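# Move the utility cart through a self-closing door and park it

## Task

Push or pull the utility cart through the self-closing door into the other room and leave it in the yellow taped bay so that all four wheels sit fully inside the tape and none rests on it. The case of copy paper must sit in the cart's top tray without any part overhanging the tray's edges. Let the door close fully before ending. One or both robots may be used. At the end, release everything and back the robots away. A robot that falls or is left leaning fails the task, and a result that holds only because a robot is still supporting it does not count.

## Robot and tools

Robots: two identical Hello Robot Stretch 4 units, r1 and r2. Each has an omni-wheel base, a mast with a vertical lift, an arm that telescopes forward, a three-joint wrist (yaw, pitch, roll) and a two-finger gripper. Each is roughly 1.6 m tall; the base rim lies within 0.23 m of the base origin. Cameras per robot: <r>_head_camera, <r>_head_left_camera, <r>_head_right_camera, <r>_wrist_camera (r = r1 or r2).

Frames: the base frame sits on the floor beneath the base centre, x forward, y left, z up. hand_pose, a point between the open fingertips, is reported in this frame and may be slightly off. The odometry frame is the base frame as it was at scene start. Every robot reports in its own frames, so where the two stand relative to each other can only be judged from images, lidar_m and wrist_depth_mm.

execute_actions: argument "actions" is a list holding one action (or none, which only returns state and images). An action is an object keyed by "r1" and/or "r2". Per robot you may give "base", "joints", or both, plus optional "pace" and "contact_limits"; alternatively only {"end_of_arm": "enable_torque"}, which re-powers wrist or gripper motors that shut off. Everything in one action starts at once.
- base: exactly one key, each a relative offset from where the robot last measured itself. translate_m: straight drive, metres, +forward, -2 to 2. strafe_m: sideways, metres, +left, -2 to 2. rotate_rad: turn in place, radians, +counter-clockwise, -3.2 to 3.2.
- joints: absolute targets by name. lift_m 0 to 1.2 m; arm_m 0 to 0.55 m extension; wrist_yaw_rad -1.134 to 4.276 (0 forward, + left, 3.14 stowed back, above 3.4 the arm may block); wrist_pitch_rad -1.117 to 4.259 (0 level, 1.57 pointing down); wrist_roll_rad -1.117 to 4.259 (0 fingers level, + clockwise seen from behind); gripper_m -0.038 to 0.141 m fingertip gap (negative squeezes the tips together). Joint targets past range are clipped and reported; any other bad value or unknown key rejects the whole call.
- pace: "slow", "default", "fast", "max"; base up to 0.1/0.3/0.4/0.6 m/s and 1/2/3/4 rad/s, further capped once the lift is above 0.2 m.
- contact_limits: {"arm_m": value}, 0 (gentlest) to 0.75 (firmest), default 0.5.
- cameras: list of camera names, or "all"/null/omitted for all, [] for none.
Omitted robots or joints may keep pushing toward old targets without status showing it.

wait: seconds 0 to 10; nothing new commanded, returns state and images.
zoom_image: camera name and region [x0, y0, x1, y1] in pixels, origin top-left, at most 504 by 504, from that camera's latest full image.
finished_scene: scene = current scene number; ends it irreversibly and reports success. Call only once the door is shut and robots are released and clear. Replying without any tool call ends everything.

Result lines: base_status and joint_status give how each motion ended: "done" (for the base, wheels turned the full amount even if slipping), "off_target", "contact_stop_at_<key>" (blocked; that part may go slack), "limit_stop_at_<name>", "time_out", "torque_fault" (wrist motor limp until enable_torque). on_its_own covers uncommanded behaviour; "held at" is a target, not a position. "limit_stop_at_tilt" means over 6 degrees lean, lift/arm/wheels slack. "limit_stop_at_own_body" means the arm or wrist nearly hit the robot; move away from the body. lidar_m: 12 distances in metres, 30-degree sectors counter-clockwise from straight ahead (4th left, 7th behind, 10th right); "-" means nothing seen or closer than 0.25 m; it misses glass, thin legs and much behind. wrist_depth_mm: 7x7 grid of depths, 100 to 2000 mm, from the top-left. base_odometry counts wheel turns (slip counts); heading in -3.142 to 3.142, + left. If turned_by_wheels and turned_by_imu differ by over ~0.1 rad, the base likely hit or slipped. base_tilt in degrees (+forward, +right) carries a fixed offset up to ~1.5. motor_effort: percent of max, + toward higher values, peak in brackets; noisy. Wheel efforts positive turn the base right.

Gripping: command a gap smaller than the object; gripper_m and "done" do not prove a hold, a firm squeeze shows in gripper effort. Lift the lift if fingertips snag on a surface. A level gripper carrying over ~2 kg or pressed by base/arm motion faults the wrist.

Startup: send lift_m 0.4 with wrist_yaw_rad 0 together to unfold the wrist.

Avoid: robots touching each other (any further drive after contact presses hard and can fail the run); turning or driving with over 1 kg held and arm_m above 0.2, especially fast; strong steady pushes or pulls with a high gripper or high contact limit (tipping); letting the paper case fall or slip off the tray; slamming the door or cart. Two robots commanded the same distance may differ by up to ~3 cm per metre, which strains a jointly carried load. Loose objects may occasionally get nudged. Faster completion of robot motion is preferred.

Each tool is called after "Emit:" as name(argument=value, ...) on one line, values as JSON.

## Session

Emit:
execute_actions(actions=[])

Scene clock: 0.00 s.
r1.base_odometry: x=+0.000 y=+0.000 heading=+0.000 (m, m, rad; r1's odometry frame)
r1.turned_by_wheels: +0.000 (rad since the last result)
r1.turned_by_imu: +0.000 (rad since the last result)
r1.base_tilt: forward=-0.7 right=+0.2 (deg)
r1.lidar_m: 0.80 0.76 0.80 1.17 1.77 1.88 2.72 3.33 1.42 1.07 1.03 1.06
r1.base_status: not commanded
r1.joint_positions: lift_m=+0.149 arm_m=-0.002 wrist_yaw_rad=+3.250 wrist_pitch_rad=+0.021 wrist_roll_rad=+0.006 gripper_m=+0.057
r1.joint_status: not commanded
r1.motor_effort: lift_m=+19 arm_m=-1 wrist_yaw_rad=-1 wrist_pitch_rad=-7 wrist_roll_rad=+0 gripper_m=-4 wheel_0=+0 wheel_1=-1 wheel_2=+0 (%)
r1.hand_pose: x=-0.1271 y=+0.0556 z=+0.3216 quat_wxyz=(-0.054, -0.010, +0.003, +0.998) (m; r1's base frame)
r1.wrist_depth_mm: - - 131 - - - 1708 / - - 132 - - - 1756 / - 114 134 - - - 1708 / 139 137 - - - - 1708 / 216 1661 1661 1863 1983 1983 1661 / 218 931 904 1025 931 1118 1098 / 224 707 788 - 768 759 798
r2.base_odometry: x=+0.000 y=+0.000 heading=+0.000 (m, m, rad; r2's odometry frame)
r2.turned_by_wheels: +0.000 (rad since the last result)
r2.turned_by_imu: +0.000 (rad since the last result)
r2.base_tilt: forward=+0.2 right=+0.1 (deg)
r2.lidar_m: 1.58 1.94 2.20 2.22 2.70 1.13 - 2.80 2.52 2.54 1.75 1.55
r2.base_status: not commanded
r2.joint_positions: lift_m=+0.166 arm_m=+0.001 wrist_yaw_rad=+3.138 wrist_pitch_rad=+0.001 wrist_roll_rad=+0.005 gripper_m=+0.057
r2.joint_status: not commanded
r2.motor_effort: lift_m=+19 arm_m=-1 wrist_yaw_rad=-1 wrist_pitch_rad=-7 wrist_roll_rad=+2 gripper_m=-3 wheel_0=+0 wheel_1=-1 wheel_2=+0 (%)
r2.hand_pose: x=-0.1166 y=+0.0885 z=+0.3440 quat_wxyz=(+0.002, -0.001, +0.003, +1.000) (m; r2's base frame)
r2.wrist_depth_mm: 132 135 - - 1255 - - / - 135 - - 1576 - - / 107 135 - - 1336 - - / 114 136 - - - - - / 134 - - - 1308 1397 1576 / 1618 1499 195 1205 204 1078 991 / 1060 891 976 107 854 741 741
pictures: r1_head_camera, r1_head_left_camera, r1_head_right_camera, r1_wrist_camera, r2_head_camera, r2_head_left_camera, r2_head_right_camera, r2_wrist_camera
Images, in order (width x height): r1_head_camera 420x560, r1_head_left_camera 420x672, r1_head_right_camera 420x672, r1_wrist_camera 616x392, r2_head_camera 420x560, r2_head_left_camera 420x672, r2_head_right_camera 420x672, r2_wrist_camera 616x392.

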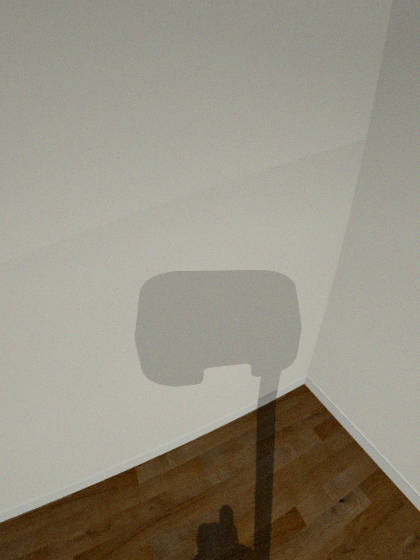

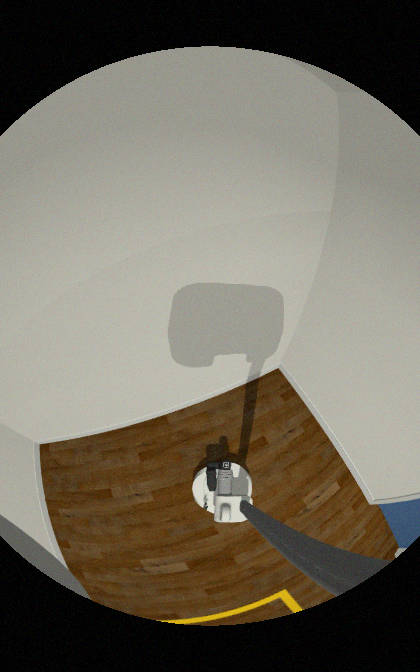

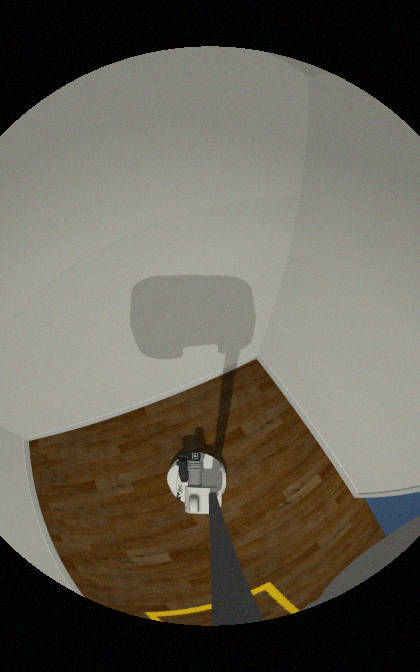

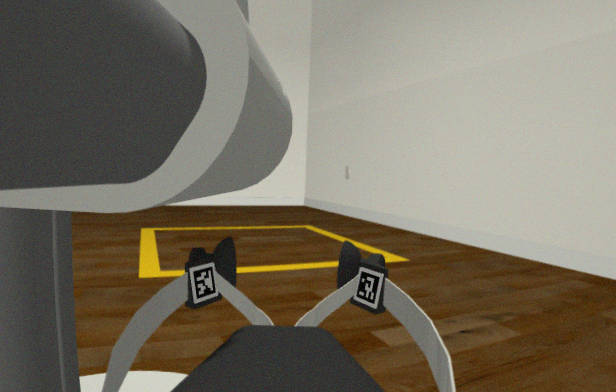

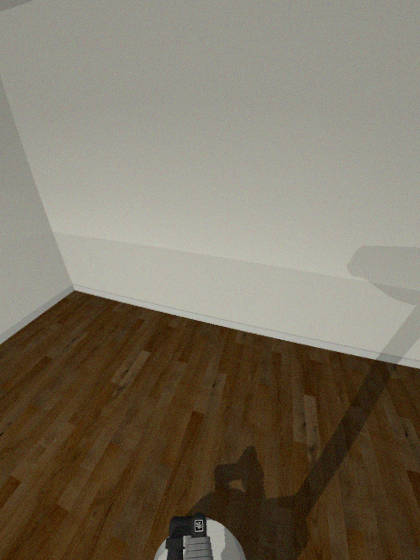

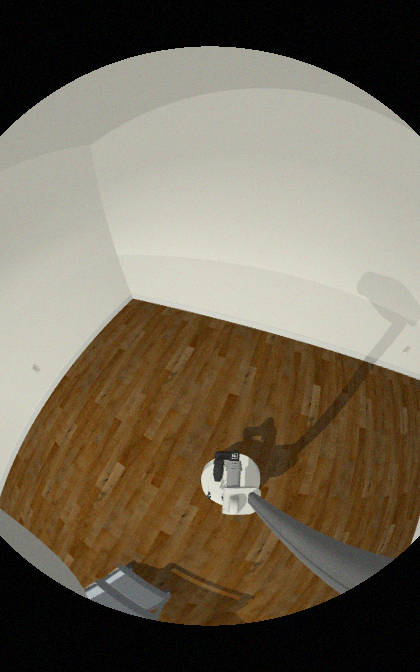

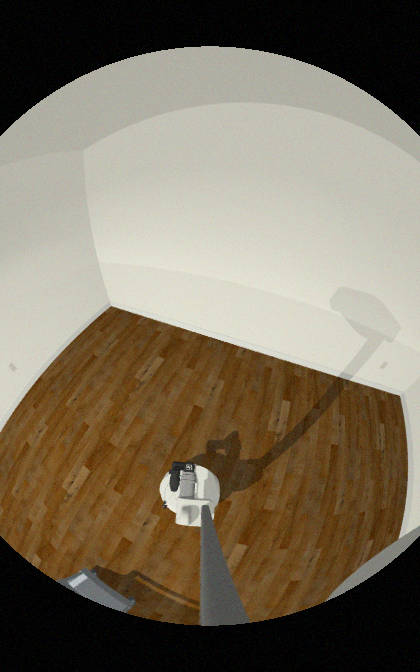

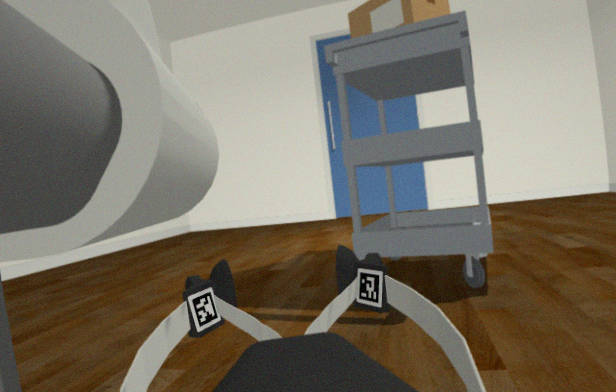

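Emit:
execute_actions(actions=[{"r1":{"base":{"rotate_rad":-2.4},"joints":{"lift_m":0.4,"wrist_yaw_rad":0}},"r2":{"base":{"rotate_rad":2.9},"joints":{"lift_m":0.4,"wrist_yaw_rad":0}}}], cameras=["r1_head_camera","r1_head_left_camera","r2_head_camera","r2_head_left_camera"])

Scene clock: 8.47 s.
r1.base_odometry: x=+0.000 y=+0.000 heading=-2.399 (m, m, rad; r1's odometry frame)
r1.turned_by_wheels: -2.399 (rad since the last result)
r1.turned_by_imu: -2.425 (rad since the last result)
r1.base_tilt: forward=-0.7 right=+0.2 (deg)
r1.lidar_m: 2.14 1.20 1.03 1.06 0.90 0.76 0.79 0.92 1.67 1.75 2.10 3.80
r1.base_status: done
r1.joint_positions: lift_m=+0.400 arm_m=-0.002 wrist_yaw_rad=+0.001 wrist_pitch_rad=+0.021 wrist_roll_rad=+0.006 gripper_m=+0.057
r1.joint_status: all done
r1.motor_effort: lift_m=+22(22) arm_m=-1(1) wrist_yaw_rad=-2(4) wrist_pitch_rad=-7(6) wrist_roll_rad=+0(0) gripper_m=-5(4) wheel_0=+4(15) wheel_1=+4(11) wheel_2=+4(12) (%)
r1.hand_pose: x=+0.4576 y=-0.0872 z=+0.5721 quat_wxyz=(+1.000, +0.003, +0.010, +0.000) (m; r1's base frame)
r1.wrist_depth_mm: 1229 1576 - - - - - / 1229 1618 - - - - - / 1255 1618 - - - - - / 1229 1661 - - - - - / 1255 1661 - - - - - / 1255 1430 1430 1661 1537 1808 1808 / 1182 1160 1281 - 1255 1255 1308
r2.base_odometry: x=+0.000 y=+0.000 heading=+2.900 (m, m, rad; r2's odometry frame)
r2.turned_by_wheels: +2.900 (rad since the last result)
r2.turned_by_imu: +2.900 (rad since the last result)
r2.base_tilt: forward=+0.2 right=+0.0 (deg)
r2.lidar_m: 1.14 3.15 2.50 2.47 2.01 1.59 1.57 1.74 2.25 2.23 2.42 1.12
r2.base_status: done
r2.joint_positions: lift_m=+0.400 arm_m=+0.001 wrist_yaw_rad=+0.000 wrist_pitch_rad=+0.001 wrist_roll_rad=+0.005 gripper_m=+0.057
r2.joint_status: all done
r2.motor_effort: lift_m=+22(25) arm_m=-1(1) wrist_yaw_rad=-3(10) wrist_pitch_rad=-6(7) wrist_roll_rad=+2(0) gripper_m=-4(3) wheel_0=+0(3) wheel_1=+2(5) wheel_2=+1(7) (%)
r2.hand_pose: x=+0.4601 y=-0.0873 z=+0.5776 quat_wxyz=(+1.000, +0.003, +0.001, +0.000) (m; r2's base frame)
r2.wrist_depth_mm: - - - - 1160 - - / - - - 1078 960 - - / - - - 1255 - - - / - - - - - - - / - - - 1042 991 - - / - - 195 1366 204 1499 1537 / 1661 1397 1537 107 976 1160 1182
pictures: r1_head_camera, r1_head_left_camera, r2_head_camera, r2_head_left_camera
Images, in order (width x height): r1_head_camera 420x560, r1_head_left_camera 420x672, r2_head_camera 420x560, r2_head_left_camera 420x672.

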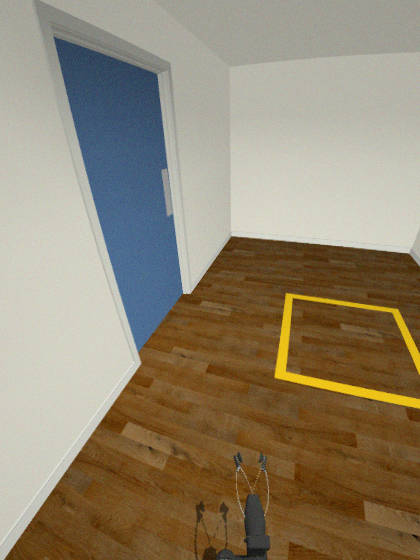

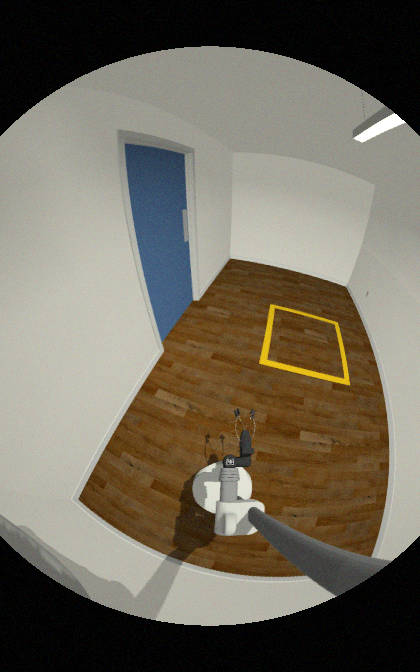

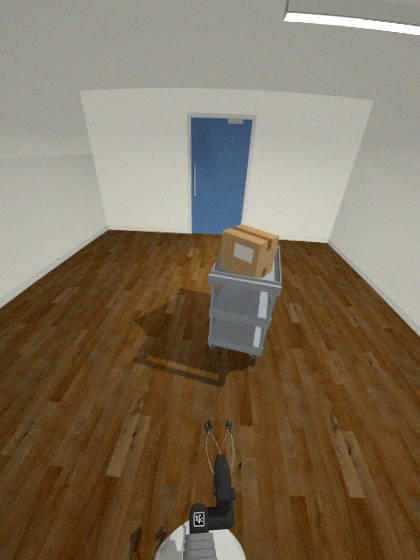

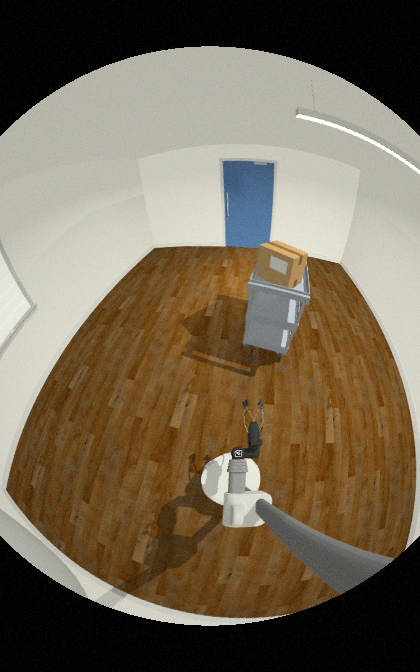

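Emit:
execute_actions(actions=[{"r1":{"base":{"rotate_rad":0.6},"joints":{"lift_m":0.8}},"r2":{"base":{"translate_m":0.5},"joints":{"lift_m":0.9,"wrist_pitch_rad":0.5}}}], cameras=["r1_head_camera","r1_head_left_camera","r2_head_camera","r2_wrist_camera"])

Emit:
zoom_image(camera="r2_head_camera", region=[120,200,400,480])

Scene clock: 25.87 s.
r1.base_odometry: x=+0.000 y=+0.000 heading=-1.800 (m, m, rad; r1's odometry frame)
r1.turned_by_wheels: +0.599 (rad since the last result)
r1.turned_by_imu: +0.603 (rad since the last result)
r1.base_tilt: forward=-0.7 right=+0.2 (deg)
r1.lidar_m: 1.14 1.03 1.05 0.84 0.78 0.78 0.99 1.76 1.79 2.22 3.97 1.90
r1.base_status: done
r1.joint_positions: lift_m=+0.800 arm_m=-0.002 wrist_yaw_rad=+0.000 wrist_pitch_rad=+0.021 wrist_roll_rad=+0.006 gripper_m=+0.057
r1.joint_status: all done
r1.motor_effort: lift_m=+22(22) arm_m=-1(2) wrist_yaw_rad=-1(2) wrist_pitch_rad=-7(7) wrist_roll_rad=+0(0) gripper_m=-5(5) wheel_0=-4(13) wheel_1=-3(11) wheel_2=-5(11) (%)
r1.hand_pose: x=+0.4576 y=-0.0873 z=+0.9721 quat_wxyz=(+1.000, +0.003, +0.010, +0.000) (m; r1's base frame)
r1.wrist_depth_mm: 750 854 1025 1205 1618 - - / 759 866 1025 1205 1618 - - / 759 866 1042 1229 1661 - - / 778 878 1042 1255 1708 - - / 778 904 991 1255 1756 - - / 778 854 976 1229 1576 - - / 798 854 976 - 1756 - -
r2.base_odometry: x=-0.486 y=+0.119 heading=+2.900 (m, m, rad; r2's odometry frame)
r2.turned_by_wheels: +0.000 (rad since the last result)
r2.turned_by_imu: -0.003 (rad since the last result)
r2.base_tilt: forward=+0.3 right=+0.0 (deg)
r2.lidar_m: 0.66 3.11 2.42 2.40 2.64 2.09 2.06 2.29 2.34 2.28 2.51 0.65
r2.base_status: done
r2.joint_positions: lift_m=+0.900 arm_m=+0.001 wrist_yaw_rad=+0.000 wrist_pitch_rad=+0.502 wrist_roll_rad=+0.005 gripper_m=+0.057
r2.joint_status: all done
r2.motor_effort: lift_m=+23(22) arm_m=-1(1) wrist_yaw_rad=-2(3) wrist_pitch_rad=-6(3) wrist_roll_rad=+3(1) gripper_m=-4(3) wheel_0=+1(5) wheel_1=+0(8) wheel_2=+1(9) (%)
r2.hand_pose: x=+0.4245 y=-0.0874 z=+0.9391 quat_wxyz=(+0.969, +0.003, +0.248, -0.001) (m; r2's base frame)
r2.wrist_depth_mm: - - - - 549 492 - / - - - - 585 525 - / - - - 723 621 574 676 / - - - 517 530 496 452 / 1863 1863 1808 1008 976 960 1576 / 1499 1537 195 723 204 788 1281 / 1336 1255 1308 107 723 676 1160
pictures: r1_head_camera, r1_head_left_camera, r2_head_camera, r2_wrist_camera
Images, in order (width x height): r1_head_camera 420x560, r1_head_left_camera 420x672, r2_head_camera 420x560, r2_wrist_camera 616x392.

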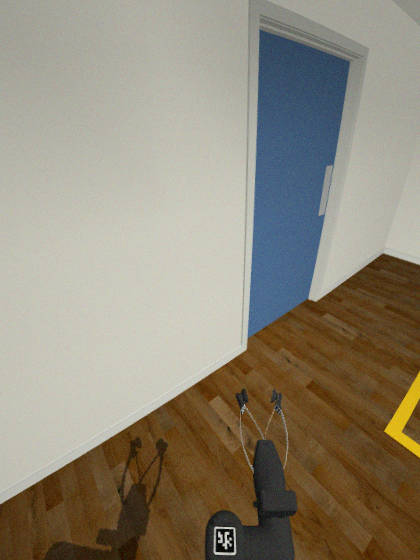

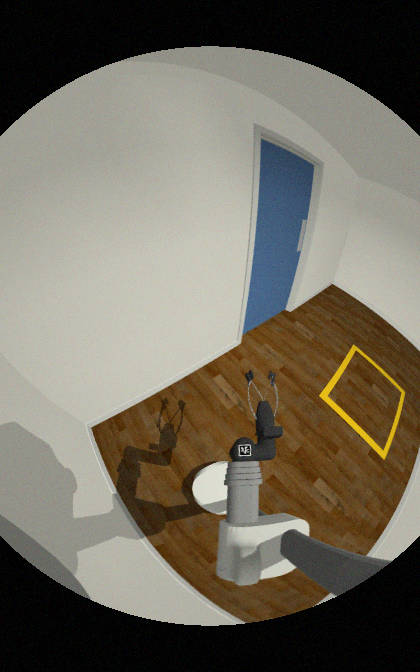

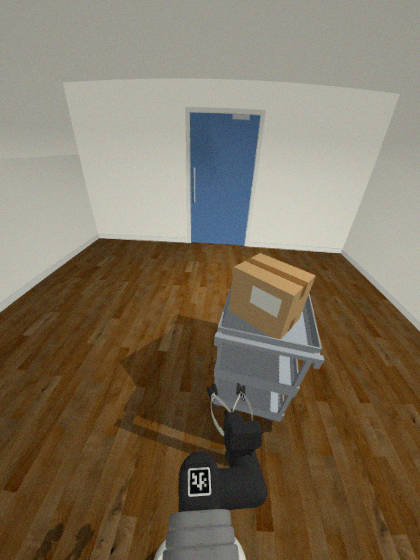

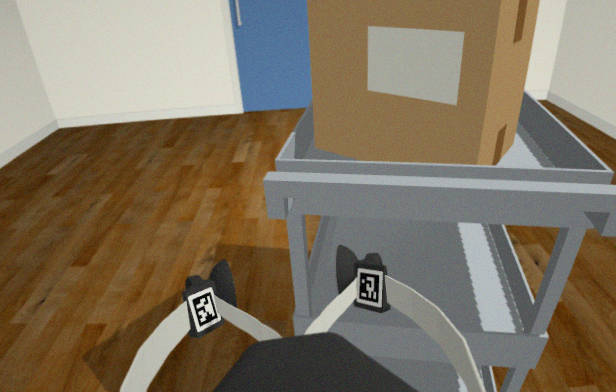

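Region (120, 200, 400, 480) of r2_head_camera's 420x560 image, scaled by 1.800, with more detail than that image has.

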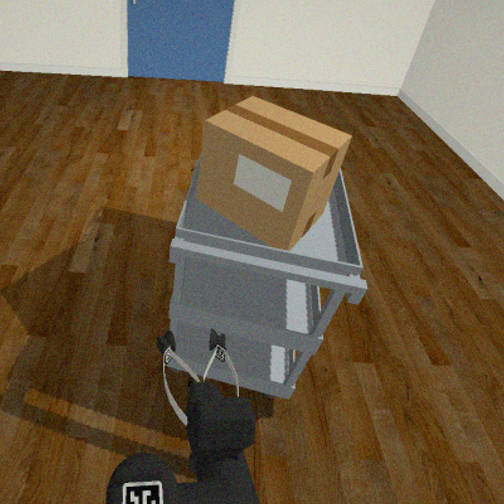

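Emit:
execute_actions(actions=[{"r1":{"base":{"rotate_rad":0.76},"joints":{"wrist_yaw_rad":3.14,"lift_m":0.4}},"r2":{"base":{"strafe_m":-0.15},"joints":{"lift_m":1.15,"wrist_pitch_rad":0.9}}}], cameras=[])

Emit:
execute_actions(actions=[{"r1":{"base":{"strafe_m":-1.6}},"r2":{"base":{"translate_m":0.15}}}], cameras=["r1_head_camera","r1_head_left_camera","r2_head_camera","r2_wrist_camera"])

Scene clock: 38.40 s.
r1.base_odometry: x=+0.000 y=+0.000 heading=-1.041 (m, m, rad; r1's odometry frame)
r1.turned_by_wheels: +0.759 (rad since the last result)
r1.turned_by_imu: +0.764 (rad since the last result)
r1.base_tilt: forward=-0.7 right=+0.3 (deg)
r1.lidar_m: 1.02 1.03 0.78 0.76 0.82 1.19 1.77 1.87 2.73 3.20 1.39 1.07
r1.base_status: done
r1.joint_positions: lift_m=+0.400 arm_m=-0.002 wrist_yaw_rad=+3.139 wrist_pitch_rad=+0.020 wrist_roll_rad=+0.006 gripper_m=+0.057
r1.joint_status: all done
r1.motor_effort: lift_m=+16(20) arm_m=-2(1) wrist_yaw_rad=+1(10) wrist_pitch_rad=-6(7) wrist_roll_rad=+1(0) gripper_m=-5(5) wheel_0=-4(8) wheel_1=-4(10) wheel_2=-5(13) (%)
r1.hand_pose: x=-0.1191 y=+0.0881 z=+0.5726 quat_wxyz=(+0.001, -0.010, +0.003, +1.000) (m; r1's base frame)
r1.wrist_depth_mm: - 135 1863 1808 1863 1537 1042 / - 125 204 1921 1863 1537 1060 / 106 137 225 1863 1863 1537 1042 / 137 191 1921 1921 1863 1537 1042 / 1863 1921 1921 1921 1863 1499 1042 / 1618 1499 1464 1618 1576 1464 1008 / 1205 1160 1255 - 1281 1255 991
r2.base_odometry: x=-0.450 y=+0.265 heading=+2.900 (m, m, rad; r2's odometry frame)
r2.turned_by_wheels: +0.000 (rad since the last result)
r2.turned_by_imu: -0.002 (rad since the last result)
r2.base_tilt: forward=+0.3 right=+0.0 (deg)
r2.lidar_m: 0.61 3.30 2.59 2.56 2.65 2.11 2.07 2.32 2.17 2.14 2.31 0.62
r2.base_status: done
r2.joint_positions: lift_m=+1.150 arm_m=+0.001 wrist_yaw_rad=+0.000 wrist_pitch_rad=+0.901 wrist_roll_rad=+0.005 gripper_m=+0.057
r2.joint_status: all done
r2.motor_effort: lift_m=+23(25) arm_m=-1(1) wrist_yaw_rad=-2(2) wrist_pitch_rad=-2(5) wrist_roll_rad=+0(1) gripper_m=-3(5) wheel_0=+0(9) wheel_1=+1(7) wheel_2=+0(1) (%)
r2.hand_pose: x=+0.3507 y=-0.0874 z=+1.1017 quat_wxyz=(+0.900, +0.002, +0.435, -0.001) (m; r2's base frame)
r2.wrist_depth_mm: - - - 580 580 - - / - - 798 661 691 - - / 1863 1921 668 668 715 1863 1863 / 1708 1661 1042 1008 634 1708 1708 / 1499 1499 1464 976 976 1499 1499 / 1366 1366 195 1255 204 1366 1366 / 1255 1229 1281 107 1255 1229 1229
pictures: none
No camera images: the call's "cameras" was empty. Leave "cameras" out to get every camera's image.

Scene clock: 45.07 s.
r1.base_odometry: x=-1.380 y=-0.808 heading=-1.041 (m, m, rad; r1's odometry frame)
r1.turned_by_wheels: +0.000 (rad since the last result)
r1.turned_by_imu: -0.003 (rad since the last result)
r1.base_tilt: forward=-0.6 right=+0.2 (deg)
r1.lidar_m: 0.99 1.04 1.44 2.36 2.49 1.93 1.89 2.03 2.46 2.38 1.24 1.02
r1.base_status: done
r1.joint_positions: lift_m=+0.400 arm_m=-0.002 wrist_yaw_rad=+3.140 wrist_pitch_rad=+0.020 wrist_roll_rad=+0.006 gripper_m=+0.057
r1.joint_status: not commanded
r1.motor_effort: lift_m=+16(16) arm_m=-1(1) wrist_yaw_rad=+1(1) wrist_pitch_rad=-6(6) wrist_roll_rad=+0(0) gripper_m=-6(3) wheel_0=+4(10) wheel_1=-3(11) wheel_2=+0(3) (%)
r1.hand_pose: x=-0.1191 y=+0.0880 z=+0.5726 quat_wxyz=(+0.001, -0.010, +0.003, +1.000) (m; r1's base frame)
r1.wrist_depth_mm: - 135 1983 1983 1921 1983 1921 / - 125 204 - 1983 1983 1921 / 106 137 225 1983 1983 1983 1983 / 137 191 - - 1983 1921 1983 / - - - - - - 1983 / 1618 1499 1464 1661 1576 1863 1808 / 1205 1160 1281 - 1255 1281 1336
r2.base_odometry: x=-0.595 y=+0.301 heading=+2.901 (m, m, rad; r2's odometry frame)
r2.turned_by_wheels: +0.000 (rad since the last result)
r2.turned_by_imu: -0.002 (rad since the last result)
r2.base_tilt: forward=+0.3 right=+0.2 (deg)
r2.lidar_m: 0.48 3.25 2.60 2.53 2.82 2.29 2.21 2.49 2.19 2.17 2.37 0.47
r2.base_status: done
r2.joint_positions: lift_m=+1.150 arm_m=+0.001 wrist_yaw_rad=+0.000 wrist_pitch_rad=+0.901 wrist_roll_rad=+0.005 gripper_m=+0.057
r2.joint_status: not commanded
r2.motor_effort: lift_m=+23(23) arm_m=+0(0) wrist_yaw_rad=-1(2) wrist_pitch_rad=-5(3) wrist_roll_rad=+1(2) gripper_m=-4(4) wheel_0=+1(6) wheel_1=+1(5) wheel_2=+2(8) (%)
r2.hand_pose: x=+0.3507 y=-0.0874 z=+1.1017 quat_wxyz=(+0.900, +0.002, +0.435, -0.001) (m; r2's base frame)
r2.wrist_depth_mm: - - 559 459 449 - - / - - - 496 427 - - / 1921 1921 715 580 504 1808 1921 / 1708 1661 640 634 627 668 1708 / 1537 1499 554 539 530 597 1499 / 1366 1366 195 891 204 1336 1336 / 1255 1229 1255 107 1229 1229 1255
pictures: r1_head_camera, r1_head_left_camera, r2_head_camera, r2_wrist_camera
Images, in order (width x height): r1_head_camera 420x560, r1_head_left_camera 420x672, r2_head_camera 420x560, r2_wrist_camera 616x392.

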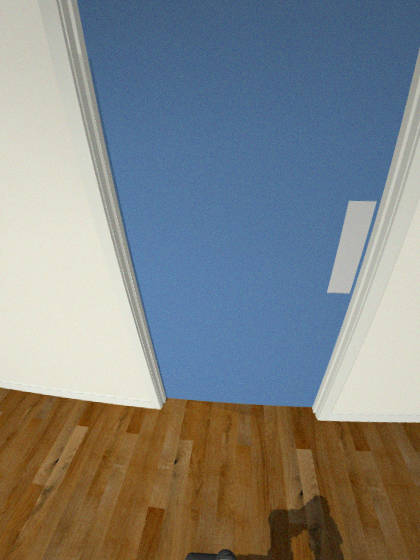

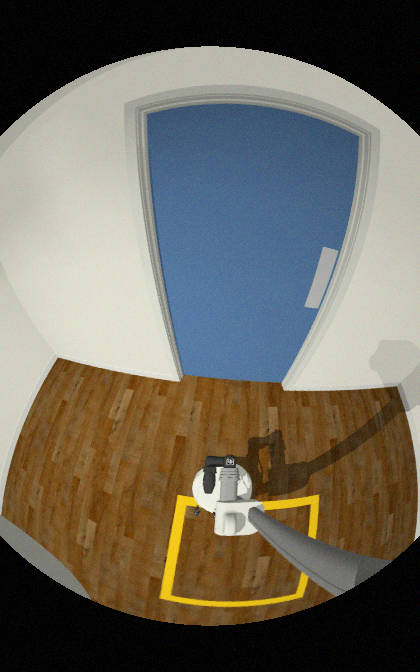

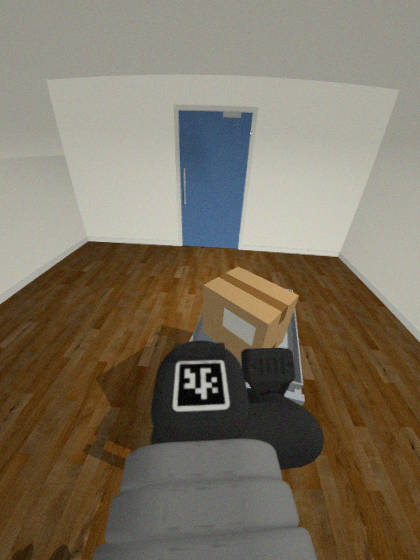

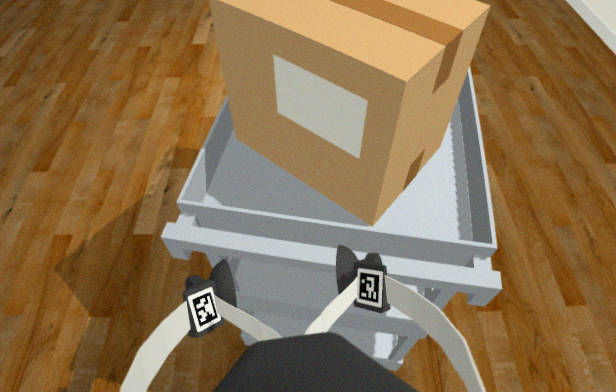

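Emit:
execute_actions(actions=[{"r1":{"base":{"translate_m":1.5},"pace":"slow"}}], cameras=["r1_head_camera","r1_head_left_camera","r2_head_camera"])

action 0: r1: "base": translate_m = 1.5 would last too long for one action: at the pace "slow" translate_m can be at most 0.766 in either direction: name a faster pace, or command the rest in another action

Emit:
execute_actions(actions=[{"r1":{"base":{"translate_m":0.72}}}], cameras=[])

Emit:
execute_actions(actions=[{"r1":{"base":{"translate_m":0.75},"pace":"slow"}}], cameras=["r1_head_camera","r1_head_left_camera","r2_head_camera"])

Scene clock: 60.43 s.
r1.base_odometry: x=-1.016 y=-1.429 heading=-1.041 (m, m, rad; r1's odometry frame)
r1.turned_by_wheels: +0.000 (rad since the last result)
r1.turned_by_imu: -0.002 (rad since the last result)
r1.base_tilt: forward=-0.7 right=+0.2 (deg)
r1.lidar_m: 0.28 0.31 0.45 1.20 2.45 2.65 2.60 2.76 2.50 0.63 0.39 0.28
r1.base_status: done
r1.joint_positions: lift_m=+0.400 arm_m=-0.002 wrist_yaw_rad=+3.140 wrist_pitch_rad=+0.020 wrist_roll_rad=+0.006 gripper_m=+0.057
r1.joint_status: not commanded
r1.motor_effort: lift_m=+16(16) arm_m=-2(2) wrist_yaw_rad=+0(1) wrist_pitch_rad=-7(6) wrist_roll_rad=+0(0) gripper_m=-5(5) wheel_0=+4(10) wheel_1=+5(9) wheel_2=-5(14) (%)
r1.hand_pose: x=-0.1191 y=+0.0880 z=+0.5725 quat_wxyz=(+0.001, -0.010, +0.003, +1.000) (m; r1's base frame)
r1.wrist_depth_mm: - 135 - - - - - / - 125 203 - - - - / 106 138 225 - - - - / 137 191 - - - - - / - - - - - - - / 1618 1576 1464 1708 1537 1808 1863 / 1205 1138 1281 - 1255 1255 1336
r2.base_odometry: x=-0.595 y=+0.301 heading=+2.901 (m, m, rad; r2's odometry frame)
r2.turned_by_wheels: +0.000 (rad since the last result)
r2.turned_by_imu: -0.002 (rad since the last result)
r2.base_tilt: forward=+0.3 right=+0.1 (deg)
r2.lidar_m: 0.49 3.27 2.59 2.51 2.81 2.27 2.24 2.51 2.20 2.18 2.34 0.48
r2.base_status: not commanded
r2.joint_positions: lift_m=+1.150 arm_m=+0.001 wrist_yaw_rad=+0.000 wrist_pitch_rad=+0.901 wrist_roll_rad=+0.005 gripper_m=+0.057
r2.joint_status: not commanded
r2.motor_effort: lift_m=+23(23) arm_m=-1(0) wrist_yaw_rad=+0(2) wrist_pitch_rad=-3(5) wrist_roll_rad=+0(2) gripper_m=-4(5) wheel_0=+1(2) wheel_1=+1(1) wheel_2=+2(2) (%)
r2.hand_pose: x=+0.3507 y=-0.0874 z=+1.1017 quat_wxyz=(+0.900, +0.002, +0.435, -0.001) (m; r2's base frame)
r2.wrist_depth_mm: - - 559 459 449 - - / - - - 496 424 - - / 1921 1863 715 580 504 1808 1863 / 1661 1661 640 640 627 668 1661 / 1499 1499 549 539 530 597 1499 / 1366 1366 195 878 204 1336 1366 / 1255 1229 1255 107 1205 1229 1255
pictures: none
No camera images: the call's "cameras" was empty. Leave "cameras" out to get every camera's image.

Scene clock: 64.47 s.
r1.base_odometry: x=-0.941 y=-1.526 heading=-1.055 (m, m, rad; r1's odometry frame)
r1.turned_by_wheels: -0.014 (rad since the last result)
r1.turned_by_imu: +0.054 (rad since the last result)
r1.base_tilt: forward=-0.7 right=+0.3 (deg)
r1.lidar_m: - 0.25 0.33 1.04 2.47 2.72 2.69 2.90 2.53 0.58 0.25 0.25
r1.base_status: translate_m contact_stop (by the wheels' count: +0.121 of +0.750)
r1.joint_positions: lift_m=+0.400 arm_m=-0.002 wrist_yaw_rad=+3.140 wrist_pitch_rad=+0.020 wrist_roll_rad=+0.006 gripper_m=+0.057
r1.joint_status: not commanded
r1.on_its_own: the wheels are slack since a contact_stop
r1.motor_effort: lift_m=+17(17) arm_m=-1(1) wrist_yaw_rad=+0(2) wrist_pitch_rad=-6(7) wrist_roll_rad=+0(0) gripper_m=-4(4) wheel_0=+0(28) wheel_1=+0(26) wheel_2=+0(36) (%)
r1.hand_pose: x=-0.1191 y=+0.0880 z=+0.5724 quat_wxyz=(+0.001, -0.010, +0.003, +1.000) (m; r1's base frame)
r1.wrist_depth_mm: - 135 - - - - - / - 125 203 - - - - / 106 137 225 - - - - / 137 190 - - - - - / - - - - - - - / 1618 1537 1499 1661 1576 1863 1863 / 1182 1160 1281 - 1281 1281 1336
r2.base_odometry: x=-0.595 y=+0.301 heading=+2.901 (m, m, rad; r2's odometry frame)
r2.turned_by_wheels: +0.000 (rad since the last result)
r2.turned_by_imu: -0.001 (rad since the last result)
r2.base_tilt: forward=+0.3 right=+0.0 (deg)
r2.lidar_m: 0.49 3.26 2.60 2.53 2.82 2.28 2.24 2.49 2.21 2.15 2.38 0.45
r2.base_status: not commanded
r2.joint_positions: lift_m=+1.150 arm_m=+0.001 wrist_yaw_rad=+0.000 wrist_pitch_rad=+0.901 wrist_roll_rad=+0.005 gripper_m=+0.057
r2.joint_status: not commanded
r2.motor_effort: lift_m=+23(23) arm_m=-1(1) wrist_yaw_rad=-1(1) wrist_pitch_rad=-4(3) wrist_roll_rad=+1(2) gripper_m=-3(4) wheel_0=+1(1) wheel_1=+1(1) wheel_2=+2(2) (%)
r2.hand_pose: x=+0.3507 y=-0.0874 z=+1.1017 quat_wxyz=(+0.900, +0.002, +0.435, -0.001) (m; r2's base frame)
r2.wrist_depth_mm: - - 559 459 452 - - / - - - 496 424 - - / 1921 1921 715 580 504 1808 1863 / 1661 1661 640 640 621 668 1708 / 1499 1537 549 539 530 597 1499 / 1336 1366 195 891 204 1308 1366 / 1255 1229 1229 107 1205 1229 1255
pictures: r1_head_camera, r1_head_left_camera, r2_head_camera
Images, in order (width x height): r1_head_camera 420x560, r1_head_left_camera 420x672, r2_head_camera 420x560.

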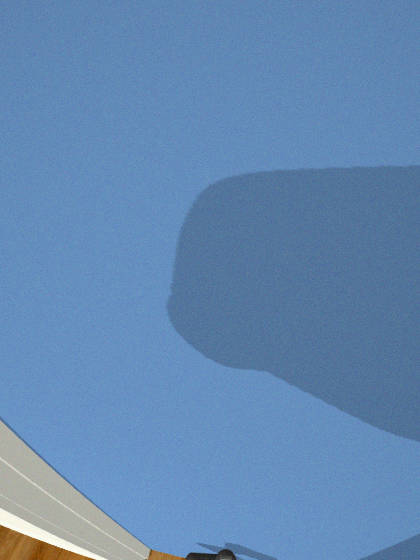

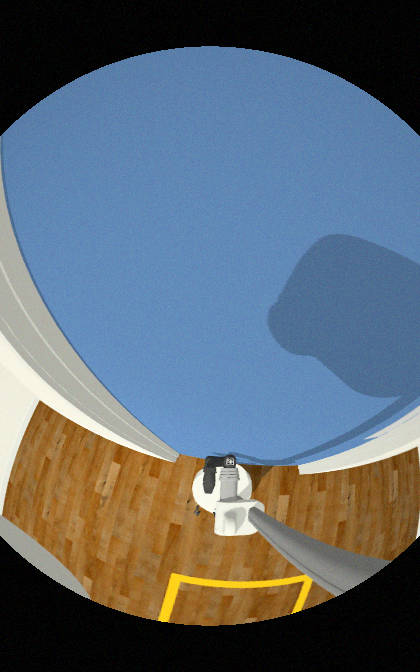

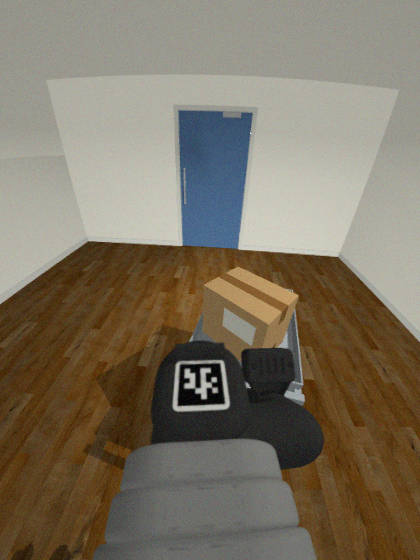

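Emit:
execute_actions(actions=[{"r1":{"base":{"strafe_m":-0.15},"pace":"slow"}}], cameras=[])

Emit:
execute_actions(actions=[{"r1":{"base":{"translate_m":0.4}}}], cameras=["r1_head_left_camera","r2_head_camera"])

Scene clock: 72.80 s.
r1.base_odometry: x=-1.071 y=-1.599 heading=-1.054 (m, m, rad; r1's odometry frame)
r1.turned_by_wheels: +0.001 (rad since the last result)
r1.turned_by_imu: +0.104 (rad since the last result)
r1.base_tilt: forward=-0.7 right=+0.2 (deg)
r1.lidar_m: 0.25 0.25 0.39 2.38 2.71 2.68 2.69 2.81 2.39 0.45 0.25 0.25
r1.base_status: done
r1.joint_positions: lift_m=+0.400 arm_m=-0.002 wrist_yaw_rad=+3.140 wrist_pitch_rad=+0.020 wrist_roll_rad=+0.006 gripper_m=+0.057
r1.joint_status: not commanded
r1.motor_effort: lift_m=+17(17) arm_m=-1(1) wrist_yaw_rad=+0(0) wrist_pitch_rad=-6(6) wrist_roll_rad=+1(0) gripper_m=-4(3) wheel_0=+19(20) wheel_1=+0(7) wheel_2=-5(6) (%)
r1.hand_pose: x=-0.1191 y=+0.0880 z=+0.5724 quat_wxyz=(+0.001, -0.010, +0.003, +1.000) (m; r1's base frame)
r1.wrist_depth_mm: - 135 - - - - - / - 125 203 - - - - / 106 137 224 - - - - / 137 191 - - - - - / - - - - - - - / 1576 1537 1499 1661 1537 1863 1808 / 1182 1160 1308 - 1255 1281 1308
r2.base_odometry: x=-0.595 y=+0.301 heading=+2.901 (m, m, rad; r2's odometry frame)
r2.turned_by_wheels: +0.000 (rad since the last result)
r2.turned_by_imu: -0.001 (rad since the last result)
r2.base_tilt: forward=+0.2 right=+0.1 (deg)
r2.lidar_m: 0.48 3.24 2.58 2.51 2.79 2.26 2.22 2.49 2.18 2.17 2.36 0.47
r2.base_status: not commanded
r2.joint_positions: lift_m=+1.150 arm_m=+0.001 wrist_yaw_rad=+0.000 wrist_pitch_rad=+0.901 wrist_roll_rad=+0.005 gripper_m=+0.057
r2.joint_status: not commanded
r2.motor_effort: lift_m=+23(23) arm_m=-1(1) wrist_yaw_rad=-1(1) wrist_pitch_rad=-2(3) wrist_roll_rad=-1(3) gripper_m=-4(4) wheel_0=+1(1) wheel_1=+1(1) wheel_2=+2(2) (%)
r2.hand_pose: x=+0.3507 y=-0.0874 z=+1.1017 quat_wxyz=(+0.900, +0.002, +0.435, -0.001) (m; r2's base frame)
r2.wrist_depth_mm: - - 559 459 445 - - / - - - 500 427 - - / 1863 1921 707 585 504 1808 1921 / 1708 1661 647 640 627 668 1661 / 1499 1499 549 535 530 603 1499 / 1366 1366 195 878 204 1336 1336 / 1255 1229 1229 107 1205 1229 1255
pictures: none
No camera images: the call's "cameras" was empty. Leave "cameras" out to get every camera's image.

Scene clock: 73.77 s.
r1.base_odometry: x=-1.068 y=-1.600 heading=-1.065 (m, m, rad; r1's odometry frame)
r1.turned_by_wheels: -0.011 (rad since the last result)
r1.turned_by_imu: -0.012 (rad since the last result)
r1.base_tilt: forward=-0.6 right=+0.2 (deg)
r1.lidar_m: 0.25 0.25 0.39 2.38 2.71 2.67 2.69 2.83 2.36 0.44 0.25 0.25
r1.base_status: translate_m contact_stop (by the wheels' count: +0.002 of +0.400)
r1.joint_positions: lift_m=+0.400 arm_m=-0.002 wrist_yaw_rad=+3.140 wrist_pitch_rad=+0.020 wrist_roll_rad=+0.006 gripper_m=+0.057
r1.joint_status: not commanded
r1.on_its_own: the wheels are slack since a contact_stop
r1.motor_effort: lift_m=+17(17) arm_m=-1(1) wrist_yaw_rad=+0(0) wrist_pitch_rad=-7(6) wrist_roll_rad=+0(0) gripper_m=-4(6) wheel_0=+0(24) wheel_1=+0(17) wheel_2=+0(34) (%)
r1.hand_pose: x=-0.1191 y=+0.0880 z=+0.5724 quat_wxyz=(+0.001, -0.010, +0.003, +1.000) (m; r1's base frame)
r1.wrist_depth_mm: - 135 - - - - - / - 125 203 - - - - / 106 137 224 - - - - / 137 190 - - - - - / - - - - - - - / 1576 1537 1499 1661 1537 1863 1863 / 1205 1138 1281 - 1281 1255 1308
r2.base_odometry: x=-0.595 y=+0.301 heading=+2.901 (m, m, rad; r2's odometry frame)
r2.turned_by_wheels: +0.000 (rad since the last result)
r2.turned_by_imu: +0.000 (rad since the last result)
r2.base_tilt: forward=+0.3 right=+0.0 (deg)
r2.lidar_m: 0.44 3.27 2.60 2.52 2.81 2.25 2.24 2.51 2.20 2.17 2.36 0.44
r2.base_status: not commanded
r2.joint_positions: lift_m=+1.150 arm_m=+0.001 wrist_yaw_rad=+0.000 wrist_pitch_rad=+0.901 wrist_roll_rad=+0.005 gripper_m=+0.057
r2.joint_status: not commanded
r2.motor_effort: lift_m=+23(23) arm_m=-1(1) wrist_yaw_rad=-3(2) wrist_pitch_rad=-4(4) wrist_roll_rad=+2(3) gripper_m=-4(3) wheel_0=+1(1) wheel_1=+1(1) wheel_2=+2(2) (%)
r2.hand_pose: x=+0.3507 y=-0.0874 z=+1.1017 quat_wxyz=(+0.900, +0.002, +0.435, -0.001) (m; r2's base frame)
r2.wrist_depth_mm: - - 559 462 449 - - / - - - 500 424 - - / 1921 1921 715 580 500 1756 1863 / 1661 1708 640 640 627 668 1661 / 1499 1499 549 535 535 597 1499 / 1336 1366 195 891 204 1336 1366 / 1255 1229 1255 107 1229 1229 1255
pictures: r1_head_left_camera, r2_head_camera
Images, in order (width x height): r1_head_left_camera 420x672, r2_head_camera 420x560.

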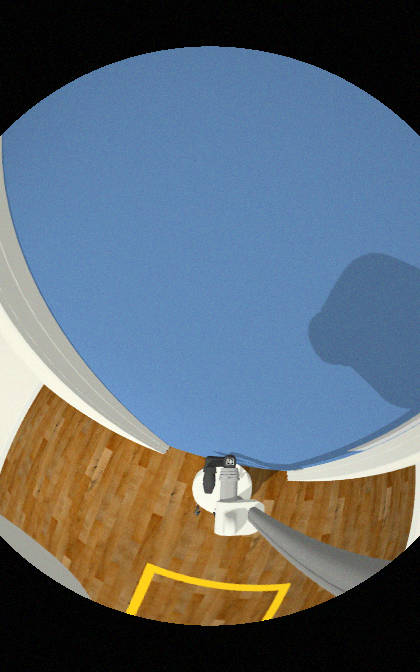

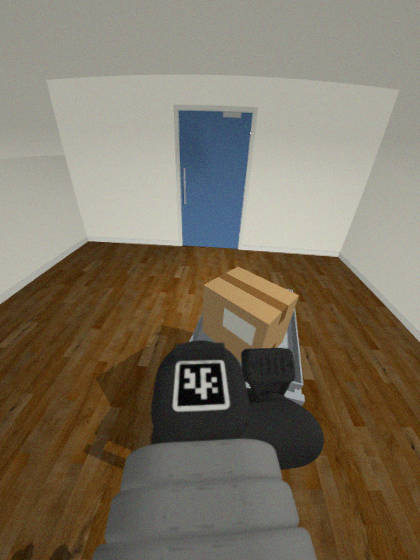

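Emit:
execute_actions(actions=[{"r1":{"base":{"translate_m":-0.45}}}], cameras=[])

Emit:
execute_actions(actions=[{"r1":{"base":{"rotate_rad":-0.15},"joints":{"wrist_yaw_rad":0,"gripper_m":-0.02,"lift_m":0.35}}}], cameras=["r1_head_left_camera","r1_head_camera"])

Scene clock: 84.27 s.
r1.base_odometry: x=-1.286 y=-1.207 heading=-1.065 (m, m, rad; r1's odometry frame)
r1.turned_by_wheels: +0.000 (rad since the last result)
r1.turned_by_imu: -0.002 (rad since the last result)
r1.base_tilt: forward=-0.7 right=+0.3 (deg)
r1.lidar_m: 0.62 0.75 1.08 2.46 2.68 2.25 2.25 2.55 2.29 1.24 0.69 0.62
r1.base_status: done
r1.joint_positions: lift_m=+0.400 arm_m=-0.002 wrist_yaw_rad=+3.140 wrist_pitch_rad=+0.020 wrist_roll_rad=+0.006 gripper_m=+0.057
r1.joint_status: not commanded
r1.motor_effort: lift_m=+17(17) arm_m=-1(1) wrist_yaw_rad=+0(0) wrist_pitch_rad=-7(6) wrist_roll_rad=+0(0) gripper_m=-4(5) wheel_0=-4(10) wheel_1=-3(10) wheel_2=+4(14) (%)
r1.hand_pose: x=-0.1191 y=+0.0880 z=+0.5724 quat_wxyz=(+0.001, -0.010, +0.003, +1.000) (m; r1's base frame)
r1.wrist_depth_mm: - 134 - - - - - / - 125 202 - - - - / 106 137 225 - - - - / 137 191 - - - - - / - - - - - - - / 1576 1537 1499 1661 1576 1808 1808 / 1205 1160 1255 - 1255 1255 1336
r2.base_odometry: x=-0.595 y=+0.301 heading=+2.901 (m, m, rad; r2's odometry frame)
r2.turned_by_wheels: +0.000 (rad since the last result)
r2.turned_by_imu: -0.001 (rad since the last result)
r2.base_tilt: forward=+0.3 right=+0.0 (deg)
r2.lidar_m: 0.48 3.24 2.58 2.53 2.81 2.26 2.23 2.47 2.19 2.15 2.35 0.47
r2.base_status: not commanded
r2.joint_positions: lift_m=+1.150 arm_m=+0.001 wrist_yaw_rad=+0.000 wrist_pitch_rad=+0.901 wrist_roll_rad=+0.005 gripper_m=+0.057
r2.joint_status: not commanded
r2.motor_effort: lift_m=+23(23) arm_m=-1(1) wrist_yaw_rad=-2(2) wrist_pitch_rad=-4(4) wrist_roll_rad=+1(1) gripper_m=-3(3) wheel_0=+1(1) wheel_1=+1(1) wheel_2=+2(2) (%)
r2.hand_pose: x=+0.3507 y=-0.0874 z=+1.1017 quat_wxyz=(+0.900, +0.002, +0.435, -0.001) (m; r2's base frame)
r2.wrist_depth_mm: - - 559 462 449 - - / - - - 496 427 - - / 1921 1921 715 580 504 1808 1863 / 1661 1708 640 640 621 668 1661 / 1464 1537 554 539 530 597 1499 / 1366 1366 195 891 204 1336 1336 / 1255 1229 1229 107 1229 1229 1255
pictures: none
No camera images: the call's "cameras" was empty. Leave "cameras" out to get every camera's image.

Scene clock: 86.67 s.
r1.base_odometry: x=-1.286 y=-1.207 heading=-1.214 (m, m, rad; r1's odometry frame)
r1.turned_by_wheels: -0.149 (rad since the last result)
r1.turned_by_imu: -0.151 (rad since the last result)
r1.base_tilt: forward=-0.7 right=+0.2 (deg)
r1.lidar_m: 0.62 0.68 0.89 2.46 2.64 2.29 2.24 2.40 2.34 1.78 0.77 0.65
r1.base_status: done
r1.joint_positions: lift_m=+0.350 arm_m=-0.002 wrist_yaw_rad=+0.001 wrist_pitch_rad=+0.020 wrist_roll_rad=+0.006 gripper_m=-0.019
r1.joint_status: all done
r1.motor_effort: lift_m=+16(18) arm_m=-1(1) wrist_yaw_rad=-3(7) wrist_pitch_rad=-7(7) wrist_roll_rad=+0(0) gripper_m=-21(19) wheel_0=+6(7) wheel_1=+5(10) wheel_2=+6(10) (%)
r1.hand_pose: x=+0.4576 y=-0.0872 z=+0.5226 quat_wxyz=(+1.000, +0.003, +0.010, +0.000) (m; r1's base frame)
r1.wrist_depth_mm: 407 404 404 402 399 397 397 / 413 407 407 407 404 402 402 / 418 413 413 407 407 410 404 / 418 421 418 413 410 413 407 / 424 424 418 418 415 415 410 / 430 424 186 205 418 418 418 / 430 427 427 - 424 421 421
r2.base_odometry: x=-0.595 y=+0.301 heading=+2.901 (m, m, rad; r2's odometry frame)
r2.turned_by_wheels: +0.000 (rad since the last result)
r2.turned_by_imu: -0.001 (rad since the last result)
r2.base_tilt: forward=+0.3 right=+0.1 (deg)
r2.lidar_m: 0.46 3.26 2.61 2.54 2.78 2.26 2.21 2.49 2.18 2.15 2.35 0.46
r2.base_status: not commanded
r2.joint_positions: lift_m=+1.150 arm_m=+0.001 wrist_yaw_rad=+0.000 wrist_pitch_rad=+0.901 wrist_roll_rad=+0.005 gripper_m=+0.057
r2.joint_status: not commanded
r2.motor_effort: lift_m=+23(23) arm_m=+0(0) wrist_yaw_rad=-1(2) wrist_pitch_rad=-3(4) wrist_roll_rad=+1(5) gripper_m=-4(5) wheel_0=+1(1) wheel_1=+1(1) wheel_2=+2(2) (%)
r2.hand_pose: x=+0.3507 y=-0.0874 z=+1.1017 quat_wxyz=(+0.900, +0.002, +0.435, -0.001) (m; r2's base frame)
r2.wrist_depth_mm: - - 564 459 449 - - / - - - 496 427 - - / 1921 1921 707 585 500 1808 1863 / 1661 1661 640 640 627 668 1661 / 1537 1499 554 535 525 603 1499 / 1366 1336 195 891 204 1336 1366 / 1255 1229 1255 107 1205 1229 1255
pictures: r1_head_camera, r1_head_left_camera
Images, in order (width x height): r1_head_camera 420x560, r1_head_left_camera 420x672.

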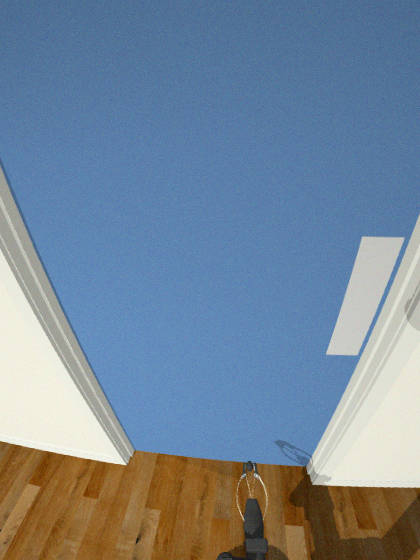

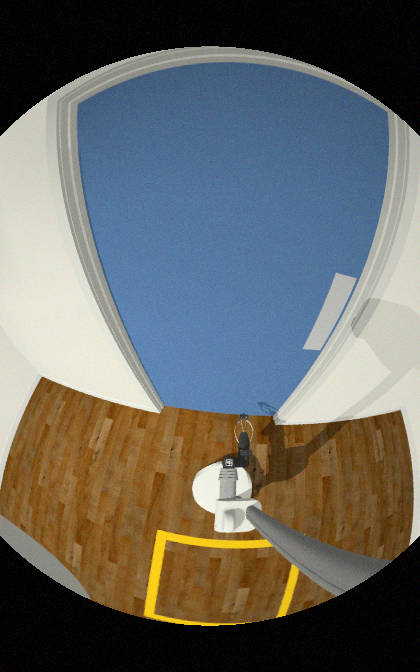

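Emit:
execute_actions(actions=[{"r1":{"base":{"strafe_m":-0.1}}}], cameras=[])

Emit:
execute_actions(actions=[{"r1":{"joints":{"arm_m":0.5},"contact_limits":{"arm_m":0.75},"pace":"slow"}}], cameras=["r1_head_left_camera","r2_head_camera"])

Scene clock: 91.83 s.
r1.base_odometry: x=-1.380 y=-1.242 heading=-1.214 (m, m, rad; r1's odometry frame)
r1.turned_by_wheels: +0.000 (rad since the last result)
r1.turned_by_imu: -0.002 (rad since the last result)
r1.base_tilt: forward=-0.6 right=+0.2 (deg)
r1.lidar_m: 0.62 0.68 0.90 2.57 2.74 2.30 2.25 2.38 2.24 1.75 0.76 0.63
r1.base_status: done
r1.joint_positions: lift_m=+0.350 arm_m=-0.002 wrist_yaw_rad=+0.000 wrist_pitch_rad=+0.020 wrist_roll_rad=+0.006 gripper_m=-0.019
r1.joint_status: not commanded
r1.motor_effort: lift_m=+16(16) arm_m=-1(1) wrist_yaw_rad=-2(3) wrist_pitch_rad=-7(7) wrist_roll_rad=+0(1) gripper_m=-17(17) wheel_0=+3(5) wheel_1=-4(11) wheel_2=+0(3) (%)
r1.hand_pose: x=+0.4576 y=-0.0873 z=+0.5226 quat_wxyz=(+1.000, +0.003, +0.010, +0.000) (m; r1's base frame)
r1.wrist_depth_mm: 399 397 397 394 392 392 366 / 402 402 399 402 397 394 366 / 407 407 407 402 399 399 368 / 413 413 407 407 404 404 366 / 415 413 413 407 407 407 370 / 421 418 186 206 410 410 370 / 427 421 421 - 418 415 364
r2.base_odometry: x=-0.595 y=+0.301 heading=+2.901 (m, m, rad; r2's odometry frame)
r2.turned_by_wheels: +0.000 (rad since the last result)
r2.turned_by_imu: -0.001 (rad since the last result)
r2.base_tilt: forward=+0.2 right=+0.1 (deg)
r2.lidar_m: 0.46 3.22 2.58 2.53 2.82 2.27 2.24 2.48 2.20 2.17 2.34 0.46
r2.base_status: not commanded
r2.joint_positions: lift_m=+1.150 arm_m=+0.001 wrist_yaw_rad=+0.000 wrist_pitch_rad=+0.901 wrist_roll_rad=+0.005 gripper_m=+0.057
r2.joint_status: not commanded
r2.motor_effort: lift_m=+23(23) arm_m=-1(1) wrist_yaw_rad=-2(2) wrist_pitch_rad=-3(4) wrist_roll_rad=+1(3) gripper_m=-4(3) wheel_0=+1(1) wheel_1=+1(1) wheel_2=+2(2) (%)
r2.hand_pose: x=+0.3507 y=-0.0874 z=+1.1017 quat_wxyz=(+0.900, +0.002, +0.435, -0.001) (m; r2's base frame)
r2.wrist_depth_mm: - - 559 462 452 - - / - - - 496 427 - - / 1863 1863 715 580 504 1808 1863 / 1661 1708 634 640 627 668 1661 / 1499 1499 549 539 530 603 1499 / 1336 1336 195 878 204 1336 1336 / 1255 1229 1255 107 1205 1229 1255
pictures: none
No camera images: the call's "cameras" was empty. Leave "cameras" out to get every camera's image.

Scene clock: 98.13 s.
r1.base_odometry: x=-1.380 y=-1.241 heading=-1.216 (m, m, rad; r1's odometry frame)
r1.turned_by_wheels: -0.001 (rad since the last result)
r1.turned_by_imu: +0.012 (rad since the last result)
r1.base_tilt: forward=-0.6 right=+0.2 (deg)
r1.lidar_m: 0.86 0.85 0.91 2.57 2.75 2.32 2.23 2.40 2.24 1.70 0.76 0.64
r1.base_status: not commanded
r1.joint_positions: lift_m=+0.350 arm_m=+0.498 wrist_yaw_rad=-0.013 wrist_pitch_rad=+0.020 wrist_roll_rad=+0.006 gripper_m=-0.020
r1.joint_status: all done
r1.on_its_own: wrist_yaw_rad is at rest, and its effort (+38) is outside its rest range (-13 to +13)
r1.motor_effort: lift_m=+16(16) arm_m=+12(20) wrist_yaw_rad=+38(83) wrist_pitch_rad=-5(7) wrist_roll_rad=+0(0) gripper_m=-10(18) wheel_0=-1(6) wheel_1=-1(4) wheel_2=-17(19) (%)
r1.contact_limits: arm_m 0.75
r1.hand_pose: x=+0.9560 y=-0.0912 z=+0.5227 quat_wxyz=(+1.000, +0.003, +0.010, -0.007) (m; r1's base frame)
r1.wrist_depth_mm: 180 194 212 235 260 294 - / 181 196 215 237 264 297 - / 183 199 218 240 266 303 - / 185 201 220 242 271 307 - / 187 203 219 237 273 310 - / 189 199 185 204 266 317 1576 / 191 206 219 - 276 325 1205
r2.base_odometry: x=-0.595 y=+0.301 heading=+2.901 (m, m, rad; r2's odometry frame)
r2.turned_by_wheels: +0.000 (rad since the last result)
r2.turned_by_imu: -0.002 (rad since the last result)
r2.base_tilt: forward=+0.1 right=+0.1 (deg)
r2.lidar_m: 0.49 3.26 2.60 2.53 2.81 2.25 2.23 2.49 2.19 2.16 2.36 0.46
r2.base_status: not commanded
r2.joint_positions: lift_m=+1.150 arm_m=+0.001 wrist_yaw_rad=+0.000 wrist_pitch_rad=+0.901 wrist_roll_rad=+0.005 gripper_m=+0.057
r2.joint_status: not commanded
r2.motor_effort: lift_m=+23(23) arm_m=+0(0) wrist_yaw_rad=-3(2) wrist_pitch_rad=-4(4) wrist_roll_rad=+1(2) gripper_m=-4(5) wheel_0=+1(1) wheel_1=+1(1) wheel_2=+2(2) (%)
r2.hand_pose: x=+0.3507 y=-0.0874 z=+1.1017 quat_wxyz=(+0.900, +0.002, +0.435, -0.001) (m; r2's base frame)
r2.wrist_depth_mm: - - 564 462 449 - - / - - - 496 424 - - / 1863 1921 715 580 500 1808 1863 / 1708 1708 640 640 627 668 1661 / 1499 1537 549 535 530 603 1499 / 1336 1336 195 891 204 1336 1336 / 1255 1205 1255 107 1205 1229 1255
pictures: r1_head_left_camera, r2_head_camera
Images, in order (width x height): r1_head_left_camera 420x672, r2_head_camera 420x560.

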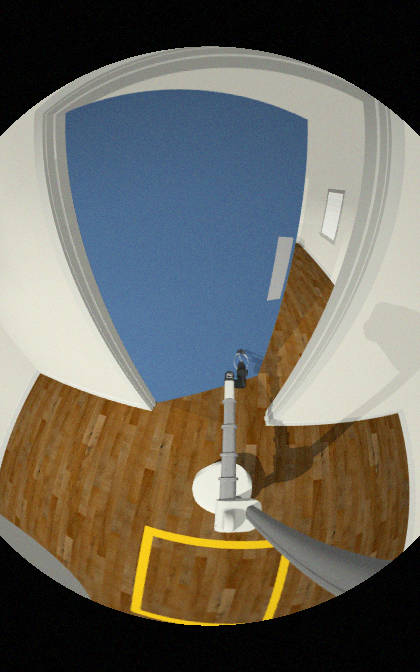

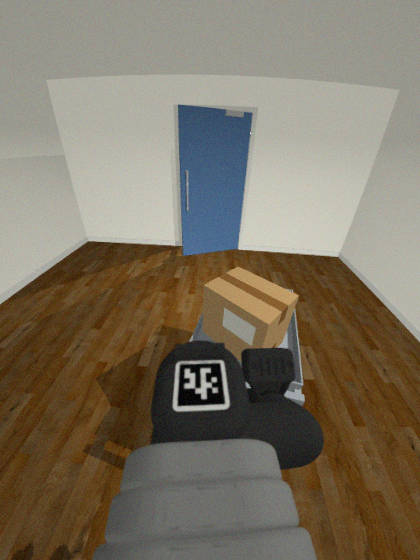

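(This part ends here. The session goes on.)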